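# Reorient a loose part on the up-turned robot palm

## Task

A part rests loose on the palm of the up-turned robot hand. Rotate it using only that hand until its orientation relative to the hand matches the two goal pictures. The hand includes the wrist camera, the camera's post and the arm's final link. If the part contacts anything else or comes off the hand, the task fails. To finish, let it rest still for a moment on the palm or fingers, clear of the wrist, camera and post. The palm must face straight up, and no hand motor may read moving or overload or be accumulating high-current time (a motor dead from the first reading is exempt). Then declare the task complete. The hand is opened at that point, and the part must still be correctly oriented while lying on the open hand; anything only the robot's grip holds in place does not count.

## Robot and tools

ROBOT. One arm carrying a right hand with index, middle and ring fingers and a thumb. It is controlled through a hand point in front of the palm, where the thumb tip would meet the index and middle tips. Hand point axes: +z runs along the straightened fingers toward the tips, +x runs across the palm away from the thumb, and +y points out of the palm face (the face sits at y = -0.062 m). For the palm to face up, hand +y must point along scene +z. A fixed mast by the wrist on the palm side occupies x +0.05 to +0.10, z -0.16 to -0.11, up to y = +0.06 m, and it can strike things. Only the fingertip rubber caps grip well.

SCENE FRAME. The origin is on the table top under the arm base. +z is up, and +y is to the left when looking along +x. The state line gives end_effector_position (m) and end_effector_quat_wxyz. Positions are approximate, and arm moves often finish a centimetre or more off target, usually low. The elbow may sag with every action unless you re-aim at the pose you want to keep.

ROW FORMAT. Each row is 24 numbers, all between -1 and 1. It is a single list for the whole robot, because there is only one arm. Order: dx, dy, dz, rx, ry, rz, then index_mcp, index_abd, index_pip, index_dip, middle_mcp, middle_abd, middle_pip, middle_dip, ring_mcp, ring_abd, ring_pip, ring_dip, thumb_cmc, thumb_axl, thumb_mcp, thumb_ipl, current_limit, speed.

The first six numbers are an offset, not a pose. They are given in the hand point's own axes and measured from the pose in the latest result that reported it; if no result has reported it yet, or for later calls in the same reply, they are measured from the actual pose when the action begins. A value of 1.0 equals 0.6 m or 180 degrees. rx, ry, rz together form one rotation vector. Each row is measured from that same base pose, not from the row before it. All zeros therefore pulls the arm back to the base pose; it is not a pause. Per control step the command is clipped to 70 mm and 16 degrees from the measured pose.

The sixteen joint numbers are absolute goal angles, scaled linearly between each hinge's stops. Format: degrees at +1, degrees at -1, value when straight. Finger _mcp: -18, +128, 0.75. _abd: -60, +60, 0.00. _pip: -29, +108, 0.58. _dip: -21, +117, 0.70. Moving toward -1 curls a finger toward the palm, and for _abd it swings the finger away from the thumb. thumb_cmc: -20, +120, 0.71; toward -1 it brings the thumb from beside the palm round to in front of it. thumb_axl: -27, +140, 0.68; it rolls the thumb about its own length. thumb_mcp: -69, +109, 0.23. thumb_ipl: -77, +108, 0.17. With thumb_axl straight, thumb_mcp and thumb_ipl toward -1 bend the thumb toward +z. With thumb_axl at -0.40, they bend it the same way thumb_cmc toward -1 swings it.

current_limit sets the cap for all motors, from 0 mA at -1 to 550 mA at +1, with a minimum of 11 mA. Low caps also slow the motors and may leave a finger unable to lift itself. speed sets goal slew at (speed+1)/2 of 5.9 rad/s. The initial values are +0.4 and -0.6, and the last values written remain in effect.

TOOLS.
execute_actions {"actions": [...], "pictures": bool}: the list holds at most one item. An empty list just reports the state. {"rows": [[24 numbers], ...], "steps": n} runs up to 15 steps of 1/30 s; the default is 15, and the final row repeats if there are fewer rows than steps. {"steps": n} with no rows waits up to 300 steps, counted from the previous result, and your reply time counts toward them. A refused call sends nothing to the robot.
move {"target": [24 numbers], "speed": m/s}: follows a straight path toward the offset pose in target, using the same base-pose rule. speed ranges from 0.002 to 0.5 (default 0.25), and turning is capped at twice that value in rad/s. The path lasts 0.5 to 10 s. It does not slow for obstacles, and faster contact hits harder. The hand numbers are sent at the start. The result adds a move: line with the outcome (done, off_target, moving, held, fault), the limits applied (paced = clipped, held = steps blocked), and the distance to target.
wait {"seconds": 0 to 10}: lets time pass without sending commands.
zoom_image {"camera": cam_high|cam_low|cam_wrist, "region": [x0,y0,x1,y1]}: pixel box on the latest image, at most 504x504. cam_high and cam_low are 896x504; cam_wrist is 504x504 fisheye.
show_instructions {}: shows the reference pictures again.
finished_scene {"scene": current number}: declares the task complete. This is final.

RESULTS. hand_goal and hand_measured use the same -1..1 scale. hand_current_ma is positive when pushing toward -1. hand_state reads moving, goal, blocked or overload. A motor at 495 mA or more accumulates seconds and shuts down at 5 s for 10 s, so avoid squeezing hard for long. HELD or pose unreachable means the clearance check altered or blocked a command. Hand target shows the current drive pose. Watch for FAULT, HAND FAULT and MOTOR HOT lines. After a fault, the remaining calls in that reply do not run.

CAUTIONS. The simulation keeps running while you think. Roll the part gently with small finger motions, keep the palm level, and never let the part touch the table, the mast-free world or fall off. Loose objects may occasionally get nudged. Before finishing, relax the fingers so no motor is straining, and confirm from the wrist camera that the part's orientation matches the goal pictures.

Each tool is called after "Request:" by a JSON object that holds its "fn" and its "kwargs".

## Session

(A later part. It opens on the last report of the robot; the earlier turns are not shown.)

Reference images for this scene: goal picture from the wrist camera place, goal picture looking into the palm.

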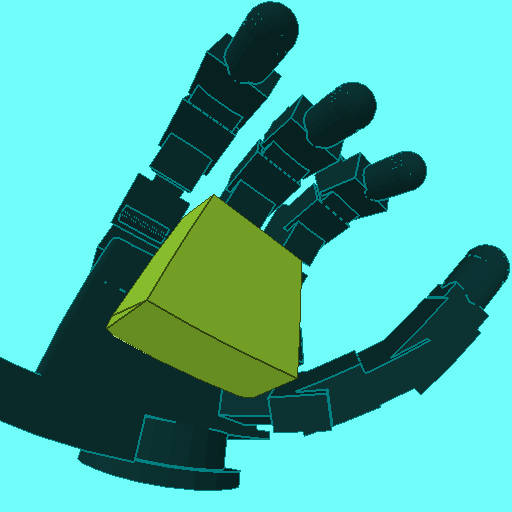

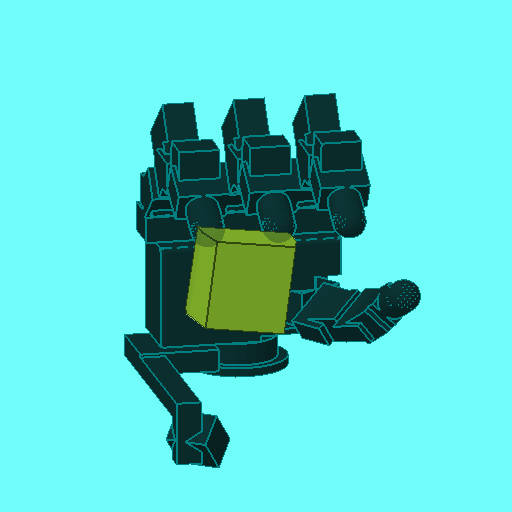

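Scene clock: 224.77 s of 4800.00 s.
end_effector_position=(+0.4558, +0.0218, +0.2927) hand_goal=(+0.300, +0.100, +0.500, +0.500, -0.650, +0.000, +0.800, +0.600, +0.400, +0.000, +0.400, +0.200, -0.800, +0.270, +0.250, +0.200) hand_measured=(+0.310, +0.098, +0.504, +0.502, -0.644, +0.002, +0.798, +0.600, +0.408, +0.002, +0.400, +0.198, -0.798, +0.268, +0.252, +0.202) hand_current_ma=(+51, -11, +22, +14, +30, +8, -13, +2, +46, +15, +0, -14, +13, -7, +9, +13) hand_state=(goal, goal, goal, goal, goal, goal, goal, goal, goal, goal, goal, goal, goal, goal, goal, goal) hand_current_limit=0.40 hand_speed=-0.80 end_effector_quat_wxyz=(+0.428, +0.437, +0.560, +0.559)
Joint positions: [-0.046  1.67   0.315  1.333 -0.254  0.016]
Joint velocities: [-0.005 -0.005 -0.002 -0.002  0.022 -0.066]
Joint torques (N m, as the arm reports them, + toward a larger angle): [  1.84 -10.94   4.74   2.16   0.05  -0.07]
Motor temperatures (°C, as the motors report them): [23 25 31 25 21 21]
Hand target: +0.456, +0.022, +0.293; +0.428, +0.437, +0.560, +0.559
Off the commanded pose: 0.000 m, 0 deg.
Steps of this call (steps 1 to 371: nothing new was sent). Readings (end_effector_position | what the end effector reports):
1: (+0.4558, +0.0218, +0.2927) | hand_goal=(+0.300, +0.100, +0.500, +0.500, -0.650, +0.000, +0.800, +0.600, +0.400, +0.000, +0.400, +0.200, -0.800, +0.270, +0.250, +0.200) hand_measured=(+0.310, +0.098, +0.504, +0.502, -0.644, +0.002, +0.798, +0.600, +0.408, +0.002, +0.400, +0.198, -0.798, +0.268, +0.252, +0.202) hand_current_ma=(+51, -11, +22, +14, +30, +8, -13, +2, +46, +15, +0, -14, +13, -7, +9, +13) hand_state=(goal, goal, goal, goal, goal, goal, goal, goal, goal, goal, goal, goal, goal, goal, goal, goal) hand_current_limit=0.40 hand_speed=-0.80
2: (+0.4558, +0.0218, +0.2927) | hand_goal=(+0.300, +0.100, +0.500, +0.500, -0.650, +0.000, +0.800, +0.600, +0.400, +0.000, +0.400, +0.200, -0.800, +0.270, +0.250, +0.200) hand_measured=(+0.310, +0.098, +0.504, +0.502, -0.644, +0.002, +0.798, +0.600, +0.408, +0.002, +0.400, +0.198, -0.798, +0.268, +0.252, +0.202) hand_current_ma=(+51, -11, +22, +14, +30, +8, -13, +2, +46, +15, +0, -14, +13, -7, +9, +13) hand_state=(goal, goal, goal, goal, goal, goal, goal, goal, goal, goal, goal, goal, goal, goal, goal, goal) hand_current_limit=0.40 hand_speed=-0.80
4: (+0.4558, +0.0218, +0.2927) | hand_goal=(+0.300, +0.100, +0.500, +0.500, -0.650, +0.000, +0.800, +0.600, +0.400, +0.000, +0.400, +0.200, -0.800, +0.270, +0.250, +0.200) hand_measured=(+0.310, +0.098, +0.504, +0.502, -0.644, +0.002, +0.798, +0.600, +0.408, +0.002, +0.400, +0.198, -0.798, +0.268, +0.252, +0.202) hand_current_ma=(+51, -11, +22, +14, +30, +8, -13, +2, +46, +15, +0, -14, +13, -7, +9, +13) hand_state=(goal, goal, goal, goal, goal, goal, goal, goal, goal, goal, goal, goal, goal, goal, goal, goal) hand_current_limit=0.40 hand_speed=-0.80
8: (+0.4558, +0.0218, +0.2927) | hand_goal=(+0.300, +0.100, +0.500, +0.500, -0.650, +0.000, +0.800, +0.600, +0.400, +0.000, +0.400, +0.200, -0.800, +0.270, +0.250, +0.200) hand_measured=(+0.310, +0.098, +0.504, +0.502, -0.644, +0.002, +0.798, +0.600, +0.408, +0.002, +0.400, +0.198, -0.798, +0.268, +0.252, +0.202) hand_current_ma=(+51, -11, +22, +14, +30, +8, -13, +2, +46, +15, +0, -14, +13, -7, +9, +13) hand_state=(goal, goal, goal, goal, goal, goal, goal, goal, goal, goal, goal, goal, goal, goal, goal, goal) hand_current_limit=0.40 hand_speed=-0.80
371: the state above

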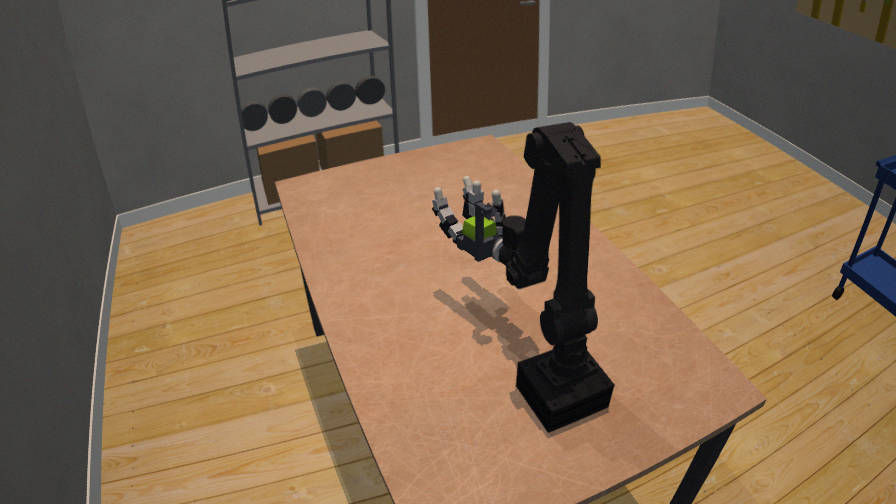

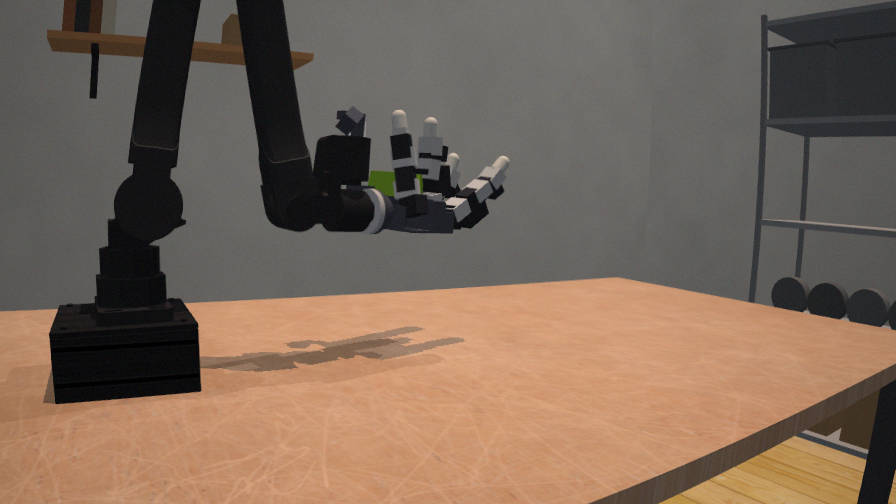

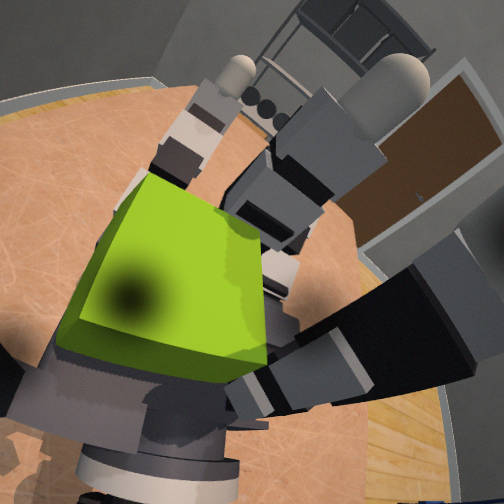

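Request:
{"fn": "move", "kwargs": {"target": [0,0,0,0,0,0.13,0.3,0.1,0.5,0.5,-0.3,0,0.8,0.6,0.4,0,0.4,0.2,-0.8,0.27,0.25,0.2,0.4,-0.8], "speed": 0.15}}

Scene clock: 240.93 s of 4800.00 s.
end_effector_position=(+0.4606, +0.0188, +0.2951) hand_goal=(+0.300, +0.100, +0.500, +0.500, -0.300, +0.000, +0.800, +0.600, +0.400, +0.000, +0.400, +0.200, -0.800, +0.270, +0.250, +0.200) hand_measured=(+0.310, +0.100, +0.504, +0.502, -0.298, +0.002, +0.800, +0.600, +0.408, +0.002, +0.400, +0.198, -0.798, +0.268, +0.252, +0.202) hand_current_ma=(+51, -2, +22, +14, +13, +8, -4, +2, +47, +14, +0, -14, +15, -7, +9, +13) hand_state=(goal, goal, goal, goal, goal, goal, goal, goal, goal, goal, goal, goal, goal, goal, goal, goal) hand_current_limit=0.40 hand_speed=-0.80 end_effector_quat_wxyz=(+0.315, +0.537, +0.459, +0.634)
Joint positions: [ 0.053  1.588  0.315  1.264 -0.148  0.413]
Joint velocities: [ 0.015  0.005 -0.002 -0.017 -0.066 -0.007]
Joint torques (N m, as the arm reports them, + toward a larger angle): [  2.6  -11.95   4.47   1.6    0.19  -0.09]
Motor temperatures (°C, as the motors report them): [23 26 31 25 21 21]
Hand target: +0.456, +0.021, +0.293; +0.306, +0.542, +0.459, +0.634
Off the commanded pose: 0.006 m, 1 deg.
move: done

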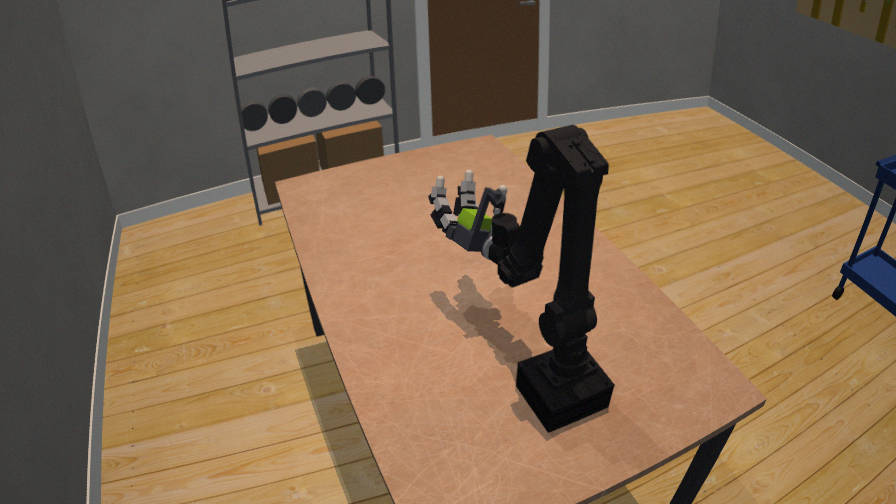

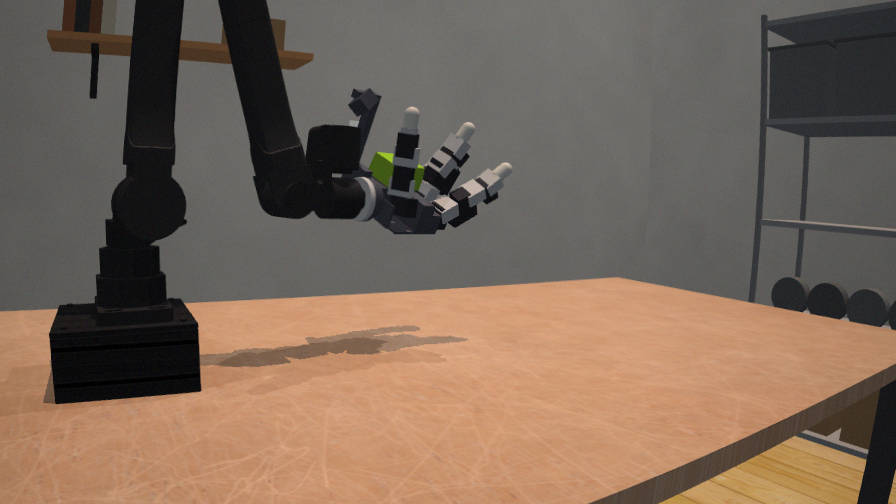

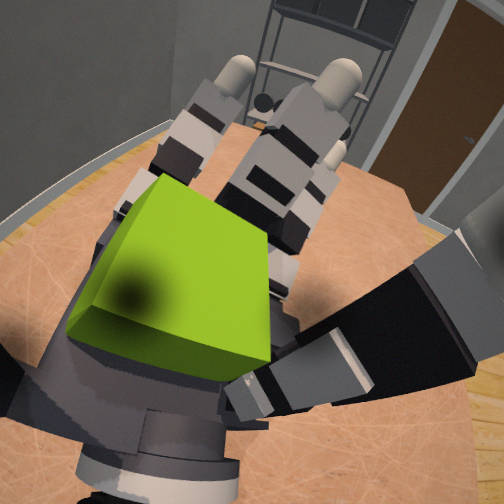

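Some rotation. A bit more tilt.

Request:
{"fn": "move", "kwargs": {"target": [0,0,0,0,0,0.03,0.3,0.1,0.5,0.5,-0.1,0,0.8,0.6,0.4,0,0.4,0.2,-0.8,0.27,0.25,0.2,0.4,-0.8], "speed": 0.1}}

Scene clock: 244.27 s of 4800.00 s.
end_effector_position=(+0.4615, +0.0153, +0.2919) hand_goal=(+0.300, +0.100, +0.500, +0.500, -0.100, +0.000, +0.800, +0.600, +0.400, +0.000, +0.400, +0.200, -0.800, +0.270, +0.250, +0.200) hand_measured=(+0.310, +0.100, +0.504, +0.502, -0.096, +0.002, +0.800, +0.600, +0.408, +0.002, +0.400, +0.198, -0.796, +0.268, +0.252, +0.202) hand_current_ma=(+51, +0, +22, +14, +25, +8, -2, +2, +47, +14, +0, -14, +19, -7, +9, +13) hand_state=(goal, goal, goal, goal, goal, goal, goal, goal, goal, goal, goal, goal, goal, goal, goal, goal) hand_current_limit=0.40 hand_speed=-0.80 end_effector_quat_wxyz=(+0.290, +0.557, +0.436, +0.645)
Joint positions: [ 0.063  1.578  0.315  1.252 -0.131  0.494]
Joint velocities: [ 0.005 -0.005 -0.017  0.007 -0.022 -0.007]
Joint torques (N m, as the arm reports them, + toward a larger angle): [  2.62 -12.08   5.68   1.62   0.2   -0.13]
Motor temperatures (°C, as the motors report them): [23 26 31 25 21 21]
Hand target: +0.461, +0.019, +0.295; +0.284, +0.557, +0.434, +0.648
Off the commanded pose: 0.005 m, 1 deg.
move: done

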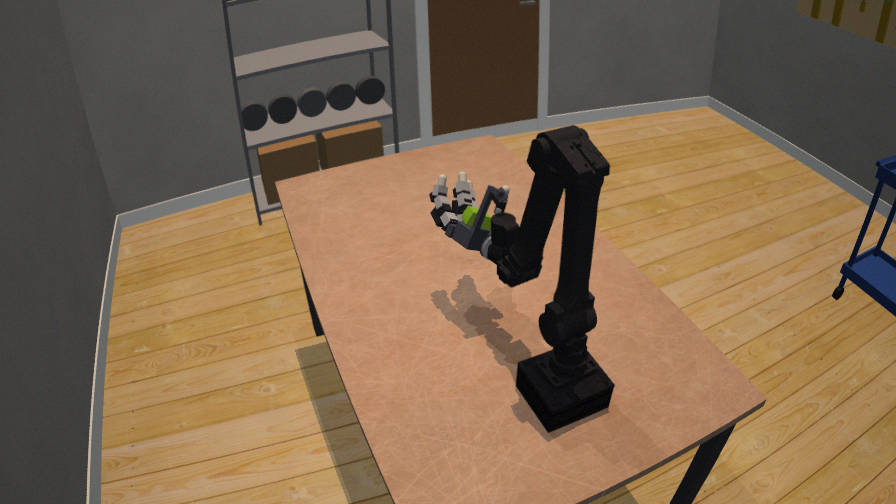

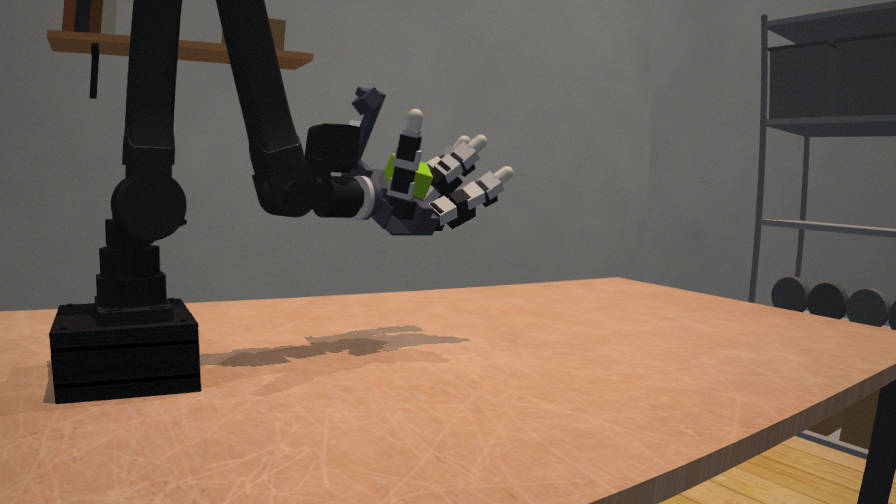

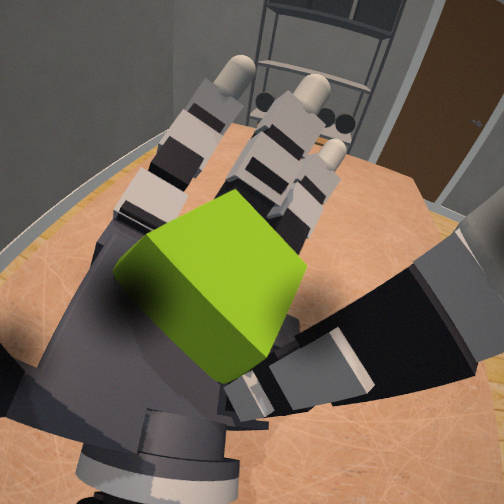

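Request:
{"fn": "move", "kwargs": {"target": [0,0,0,0,0,-0.154,0.3,0.1,0.5,0.5,-0.1,0,0.8,0.6,0.4,0,0.4,0.2,-0.8,0.27,0.25,0.2,0.4,-0.8], "speed": 0.2}}

Request:
{"fn": "move", "kwargs": {"target": [0,0,0,0,0,0,0.3,0.1,0.5,0.5,-0.35,0,0.8,0.6,0.4,0,0.4,0.2,-0.8,0.27,0.25,0.2,0.4,-0.9]}}

Scene clock: 252.10 s of 4800.00 s.
end_effector_position=(+0.4577, +0.0186, +0.2860) hand_goal=(+0.300, +0.100, +0.500, +0.500, -0.100, +0.000, +0.800, +0.600, +0.400, +0.000, +0.400, +0.200, -0.800, +0.270, +0.250, +0.200) hand_measured=(+0.310, +0.100, +0.504, +0.502, -0.094, +0.002, +0.800, +0.600, +0.408, +0.002, +0.400, +0.198, -0.798, +0.268, +0.252, +0.202) hand_current_ma=(+51, +1, +22, +14, +31, +8, -1, +2, +47, +14, +0, -14, +16, -7, +9, +13) hand_state=(goal, goal, goal, goal, goal, goal, goal, goal, goal, goal, goal, goal, goal, goal, goal, goal) hand_current_limit=0.40 hand_speed=-0.80 end_effector_quat_wxyz=(+0.423, +0.446, +0.562, +0.553)
Joint positions: [-0.052  1.676  0.315  1.318 -0.252  0.02 ]
Joint velocities: [-0.005 -0.024 -0.007  0.012 -0.037  0.022]
Joint torques (N m, as the arm reports them, + toward a larger angle): [ 1.24 -9.18  5.86  3.58 -0.09 -0.19]
Motor temperatures (°C, as the motors report them): [23 26 31 25 21 21]
Hand target: +0.461, +0.016, +0.291; +0.437, +0.436, +0.557, +0.556
Off the commanded pose: 0.008 m, 2 deg.
move: done

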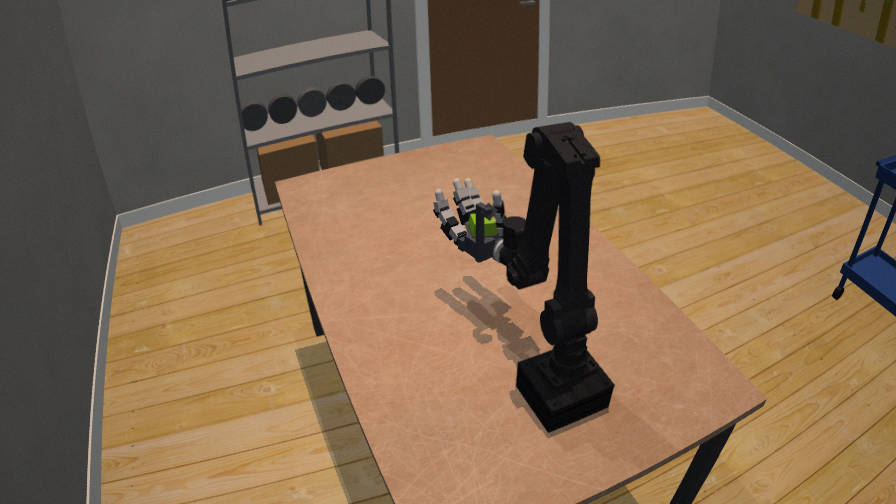

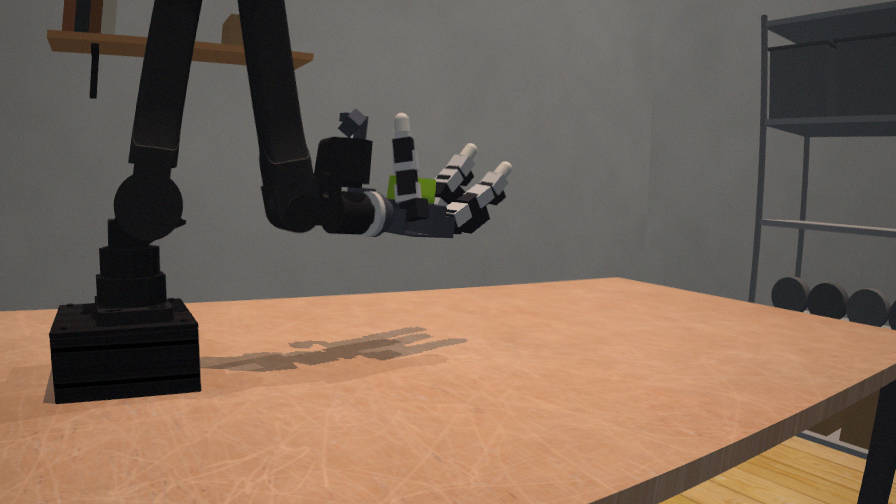

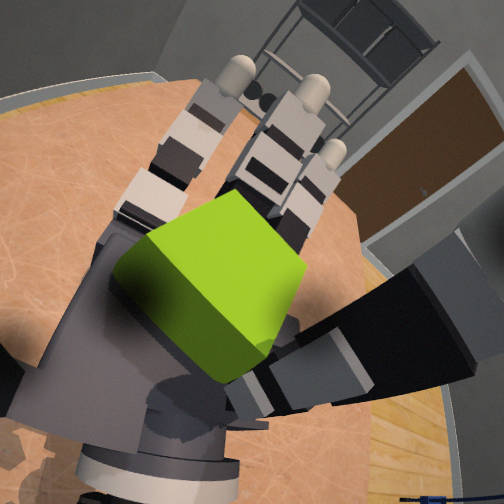

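Scene clock: 253.43 s of 4800.00 s.
end_effector_position=(+0.4577, +0.0186, +0.2860) hand_goal=(+0.300, +0.100, +0.500, +0.500, -0.350, +0.000, +0.800, +0.600, +0.400, +0.000, +0.400, +0.200, -0.800, +0.270, +0.250, +0.200) hand_measured=(+0.310, +0.100, +0.504, +0.502, -0.336, +0.002, +0.800, +0.600, +0.408, +0.002, +0.400, +0.198, -0.798, +0.268, +0.252, +0.202) hand_current_ma=(+51, +1, +22, +14, +80, +8, -1, +2, +47, +14, +0, -14, +8, -7, +9, +13) hand_state=(goal, goal, goal, goal, goal, goal, goal, goal, goal, goal, goal, goal, goal, goal, goal, goal) hand_current_limit=0.40 hand_speed=-0.90 end_effector_quat_wxyz=(+0.423, +0.446, +0.562, +0.553)
Joint positions: [-0.052  1.676  0.315  1.318 -0.252  0.02 ]
Joint velocities: [-0.015 -0.005 -0.012 -0.017 -0.022 -0.037]
Joint torques (N m, as the arm reports them, + toward a larger angle): [  1.99 -11.07   4.64   2.2    0.05  -0.08]
Motor temperatures (°C, as the motors report them): [23 26 31 25 21 21]
Hand target: +0.458, +0.019, +0.286; +0.423, +0.446, +0.562, +0.553
Off the commanded pose: 0.000 m, 0 deg.
move: done

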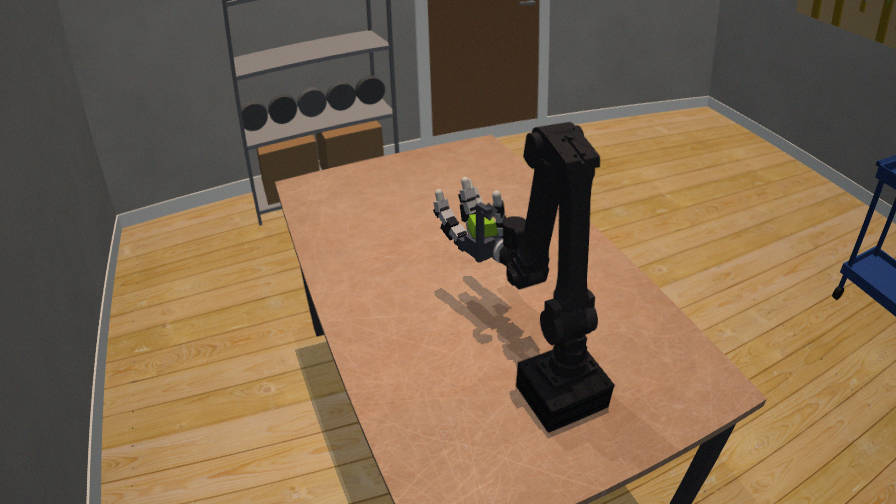

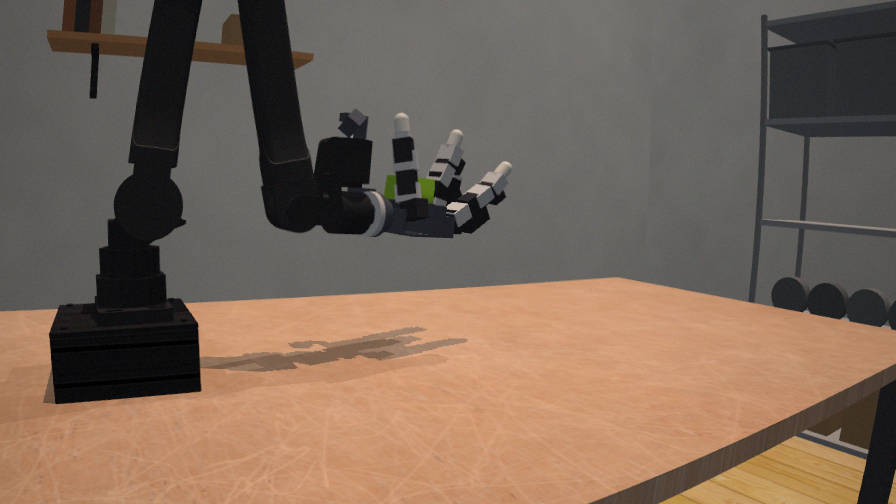

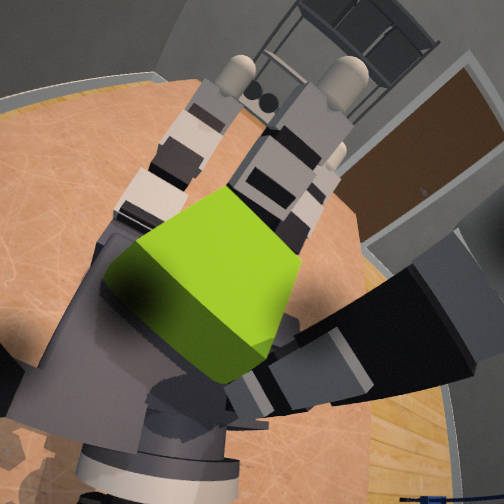

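Working. Continue.

Request:
{"fn": "move", "kwargs": {"target": [0,0,0,0,0,0,0.3,0.1,0.5,0.5,-0.6,0,0.8,0.6,0.4,0,0.4,0.2,-0.8,0.27,0.25,0.2,0.4,-0.9]}}

Scene clock: 257.33 s of 4800.00 s.
end_effector_position=(+0.4577, +0.0186, +0.2860) hand_goal=(+0.300, +0.100, +0.500, +0.500, -0.600, +0.000, +0.800, +0.600, +0.400, +0.000, +0.400, +0.200, -0.800, +0.270, +0.250, +0.200) hand_measured=(+0.310, +0.100, +0.504, +0.502, -0.582, +0.002, +0.800, +0.600, +0.408, +0.002, +0.400, +0.198, -0.798, +0.268, +0.252, +0.202) hand_current_ma=(+51, +1, +22, +14, +102, +8, -1, +2, +47, +14, +0, -14, +8, -7, +9, +13) hand_state=(goal, goal, goal, goal, goal, goal, goal, goal, goal, goal, goal, goal, goal, goal, goal, goal) hand_current_limit=0.40 hand_speed=-0.90 end_effector_quat_wxyz=(+0.423, +0.446, +0.562, +0.553)
Joint positions: [-0.052  1.676  0.315  1.318 -0.252  0.02 ]
Joint velocities: [-0.015 -0.005  0.012 -0.007  0.066 -0.037]
Joint torques (N m, as the arm reports them, + toward a larger angle): [  2.09 -11.35   4.66   2.22   0.06  -0.07]
Motor temperatures (°C, as the motors report them): [23 26 31 25 21 21]
Hand target: +0.458, +0.019, +0.286; +0.423, +0.446, +0.562, +0.553
Off the commanded pose: 0.000 m, 0 deg.
move: done

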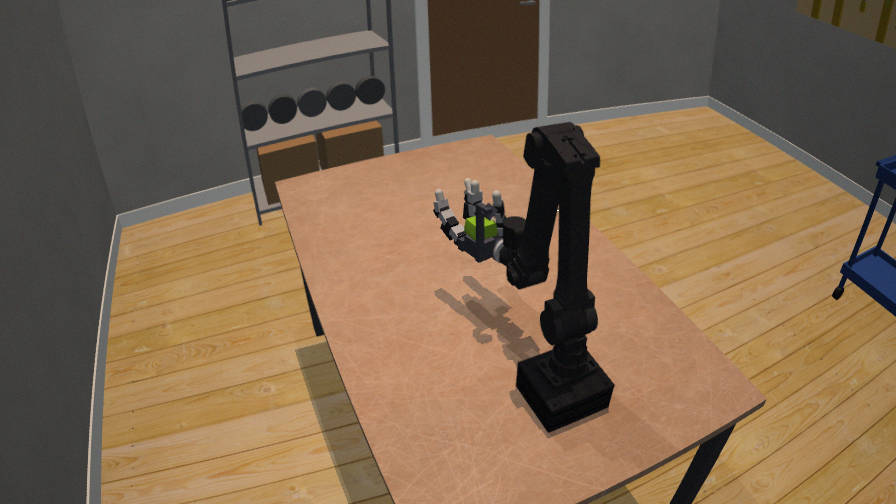

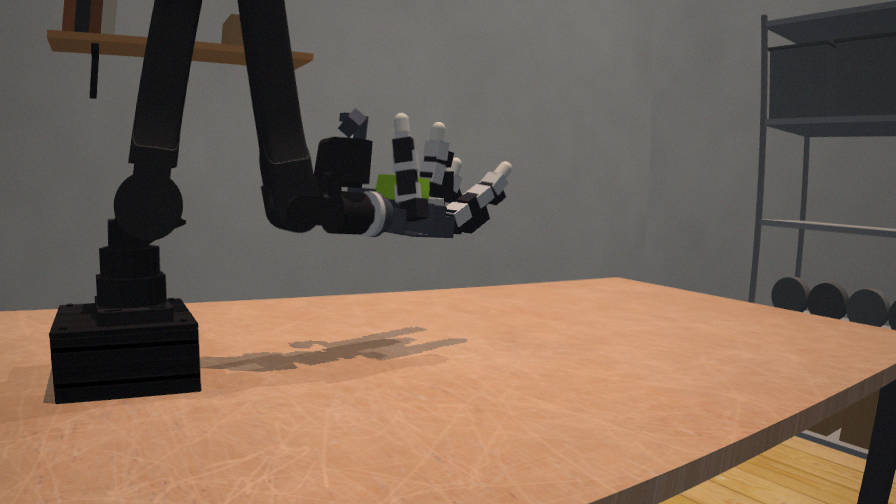

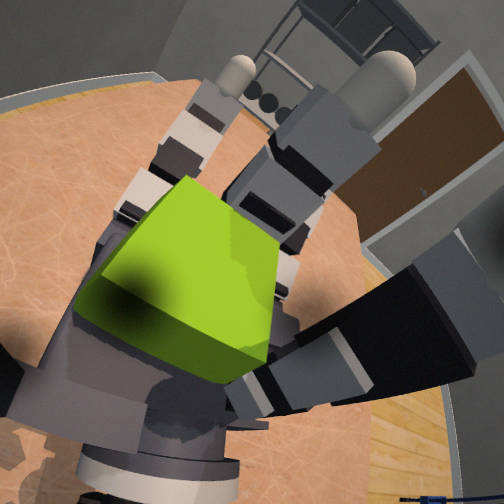

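Request:
{"fn": "move", "kwargs": {"target": [0,0,0,-0.012,0,-0.006,0.6,0,0.5,0.6,0.6,0,0.5,0.6,0.6,0,0.5,0.6,0.6,0.6,0.2,0.15,0.4,-0.6], "speed": 0.05}}

Scene clock: 264.10 s of 4800.00 s.
end_effector_position=(+0.4565, +0.0187, +0.2825) hand_goal=(+0.600, +0.000, +0.500, +0.600, +0.600, +0.000, +0.500, +0.600, +0.600, +0.000, +0.500, +0.600, +0.600, +0.600, +0.200, +0.150) hand_measured=(+0.612, +0.004, +0.504, +0.598, +0.610, +0.002, +0.504, +0.600, +0.608, +0.002, +0.500, +0.598, +0.610, +0.598, +0.202, +0.152) hand_current_ma=(+59, +17, +22, -11, +52, +8, +24, +2, +53, +14, +4, -12, +51, -12, +8, +12) hand_state=(goal, goal, goal, goal, goal, goal, goal, goal, goal, goal, goal, goal, goal, goal, goal, goal) hand_current_limit=0.40 hand_speed=-0.60 end_effector_quat_wxyz=(+0.427, +0.442, +0.559, +0.556)
Joint positions: [-0.052  1.713  0.315  1.368 -0.252  0.019]
Joint velocities: [-0.005  0.005  0.002 -0.017  0.022 -0.007]
Joint torques (N m, as the arm reports them, + toward a larger angle): [ 1.9  -9.57  5.09  3.51  0.03 -0.23]
Motor temperatures (°C, as the motors report them): [23 26 31 26 21 21]
Hand target: +0.458, +0.019, +0.286; +0.437, +0.434, +0.556, +0.559
Off the commanded pose: 0.004 m, 2 deg.
move: done

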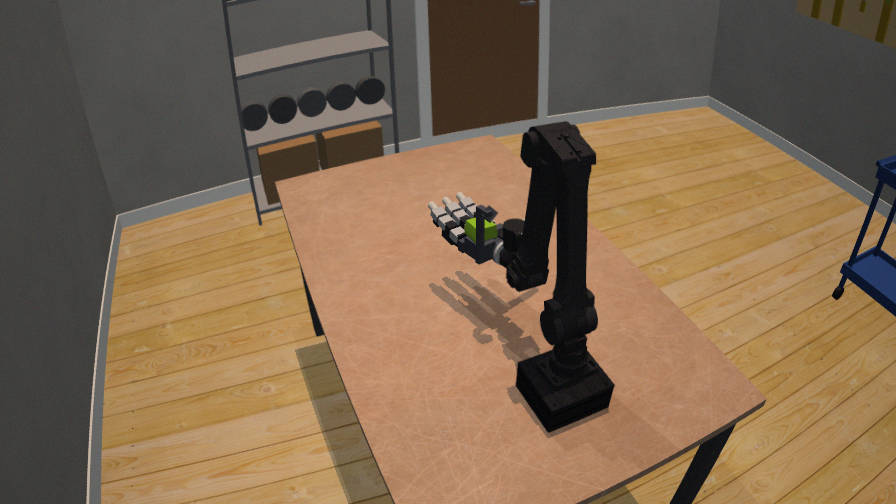

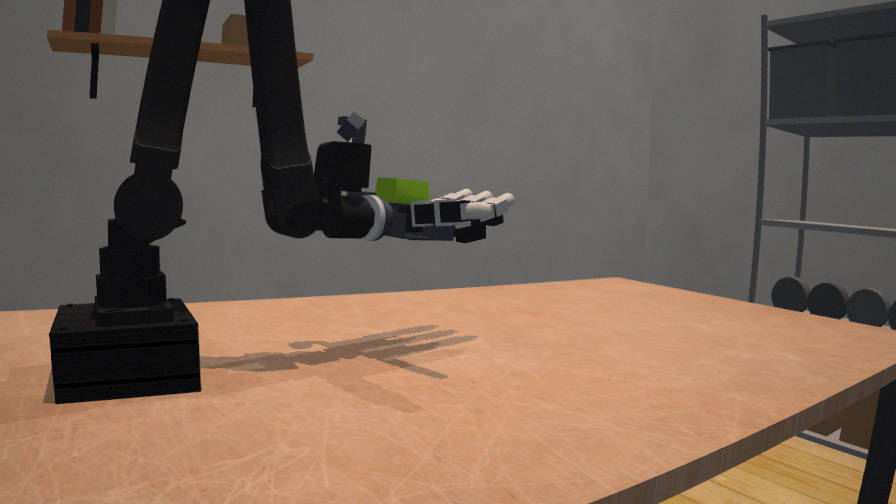

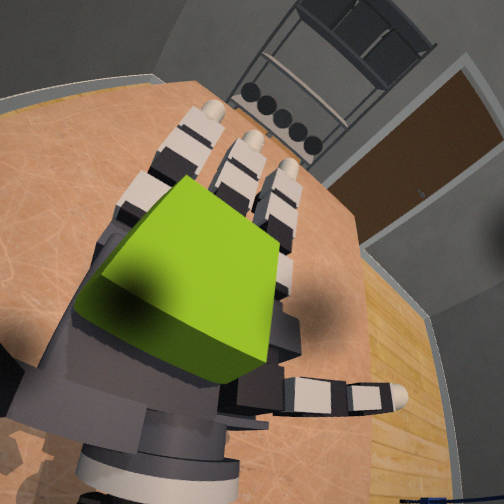

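Request:
{"fn": "zoom_image", "kwargs": {"camera": "cam_wrist", "region": [50,160,300,410]}}

Request:
{"fn": "zoom_image", "kwargs": {"camera": "cam_low", "region": [340,150,500,250]}}

Region (50, 160, 300, 410) of cam_wrist's 504x504 image, scaled by 2.016, with more detail than that image has.

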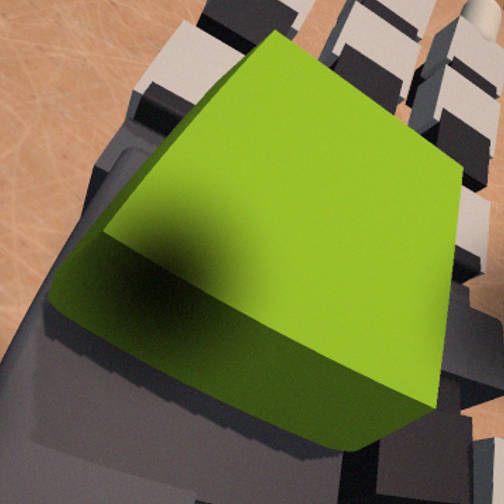

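Region (340, 150, 500, 250) of cam_low's 896x504 image, scaled by 3.150, with more detail than that image has; it fills the top 315 rows of this view, and the rest is white.

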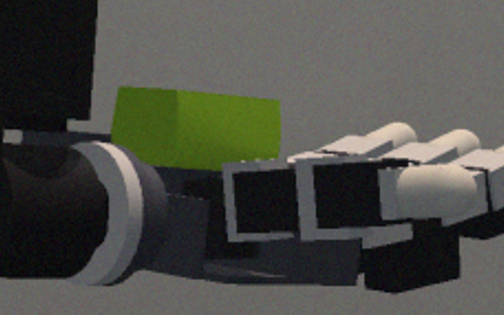

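Request:
{"fn": "finished_scene", "kwargs": {"scene": 2}}

The scene is finished: the task was done.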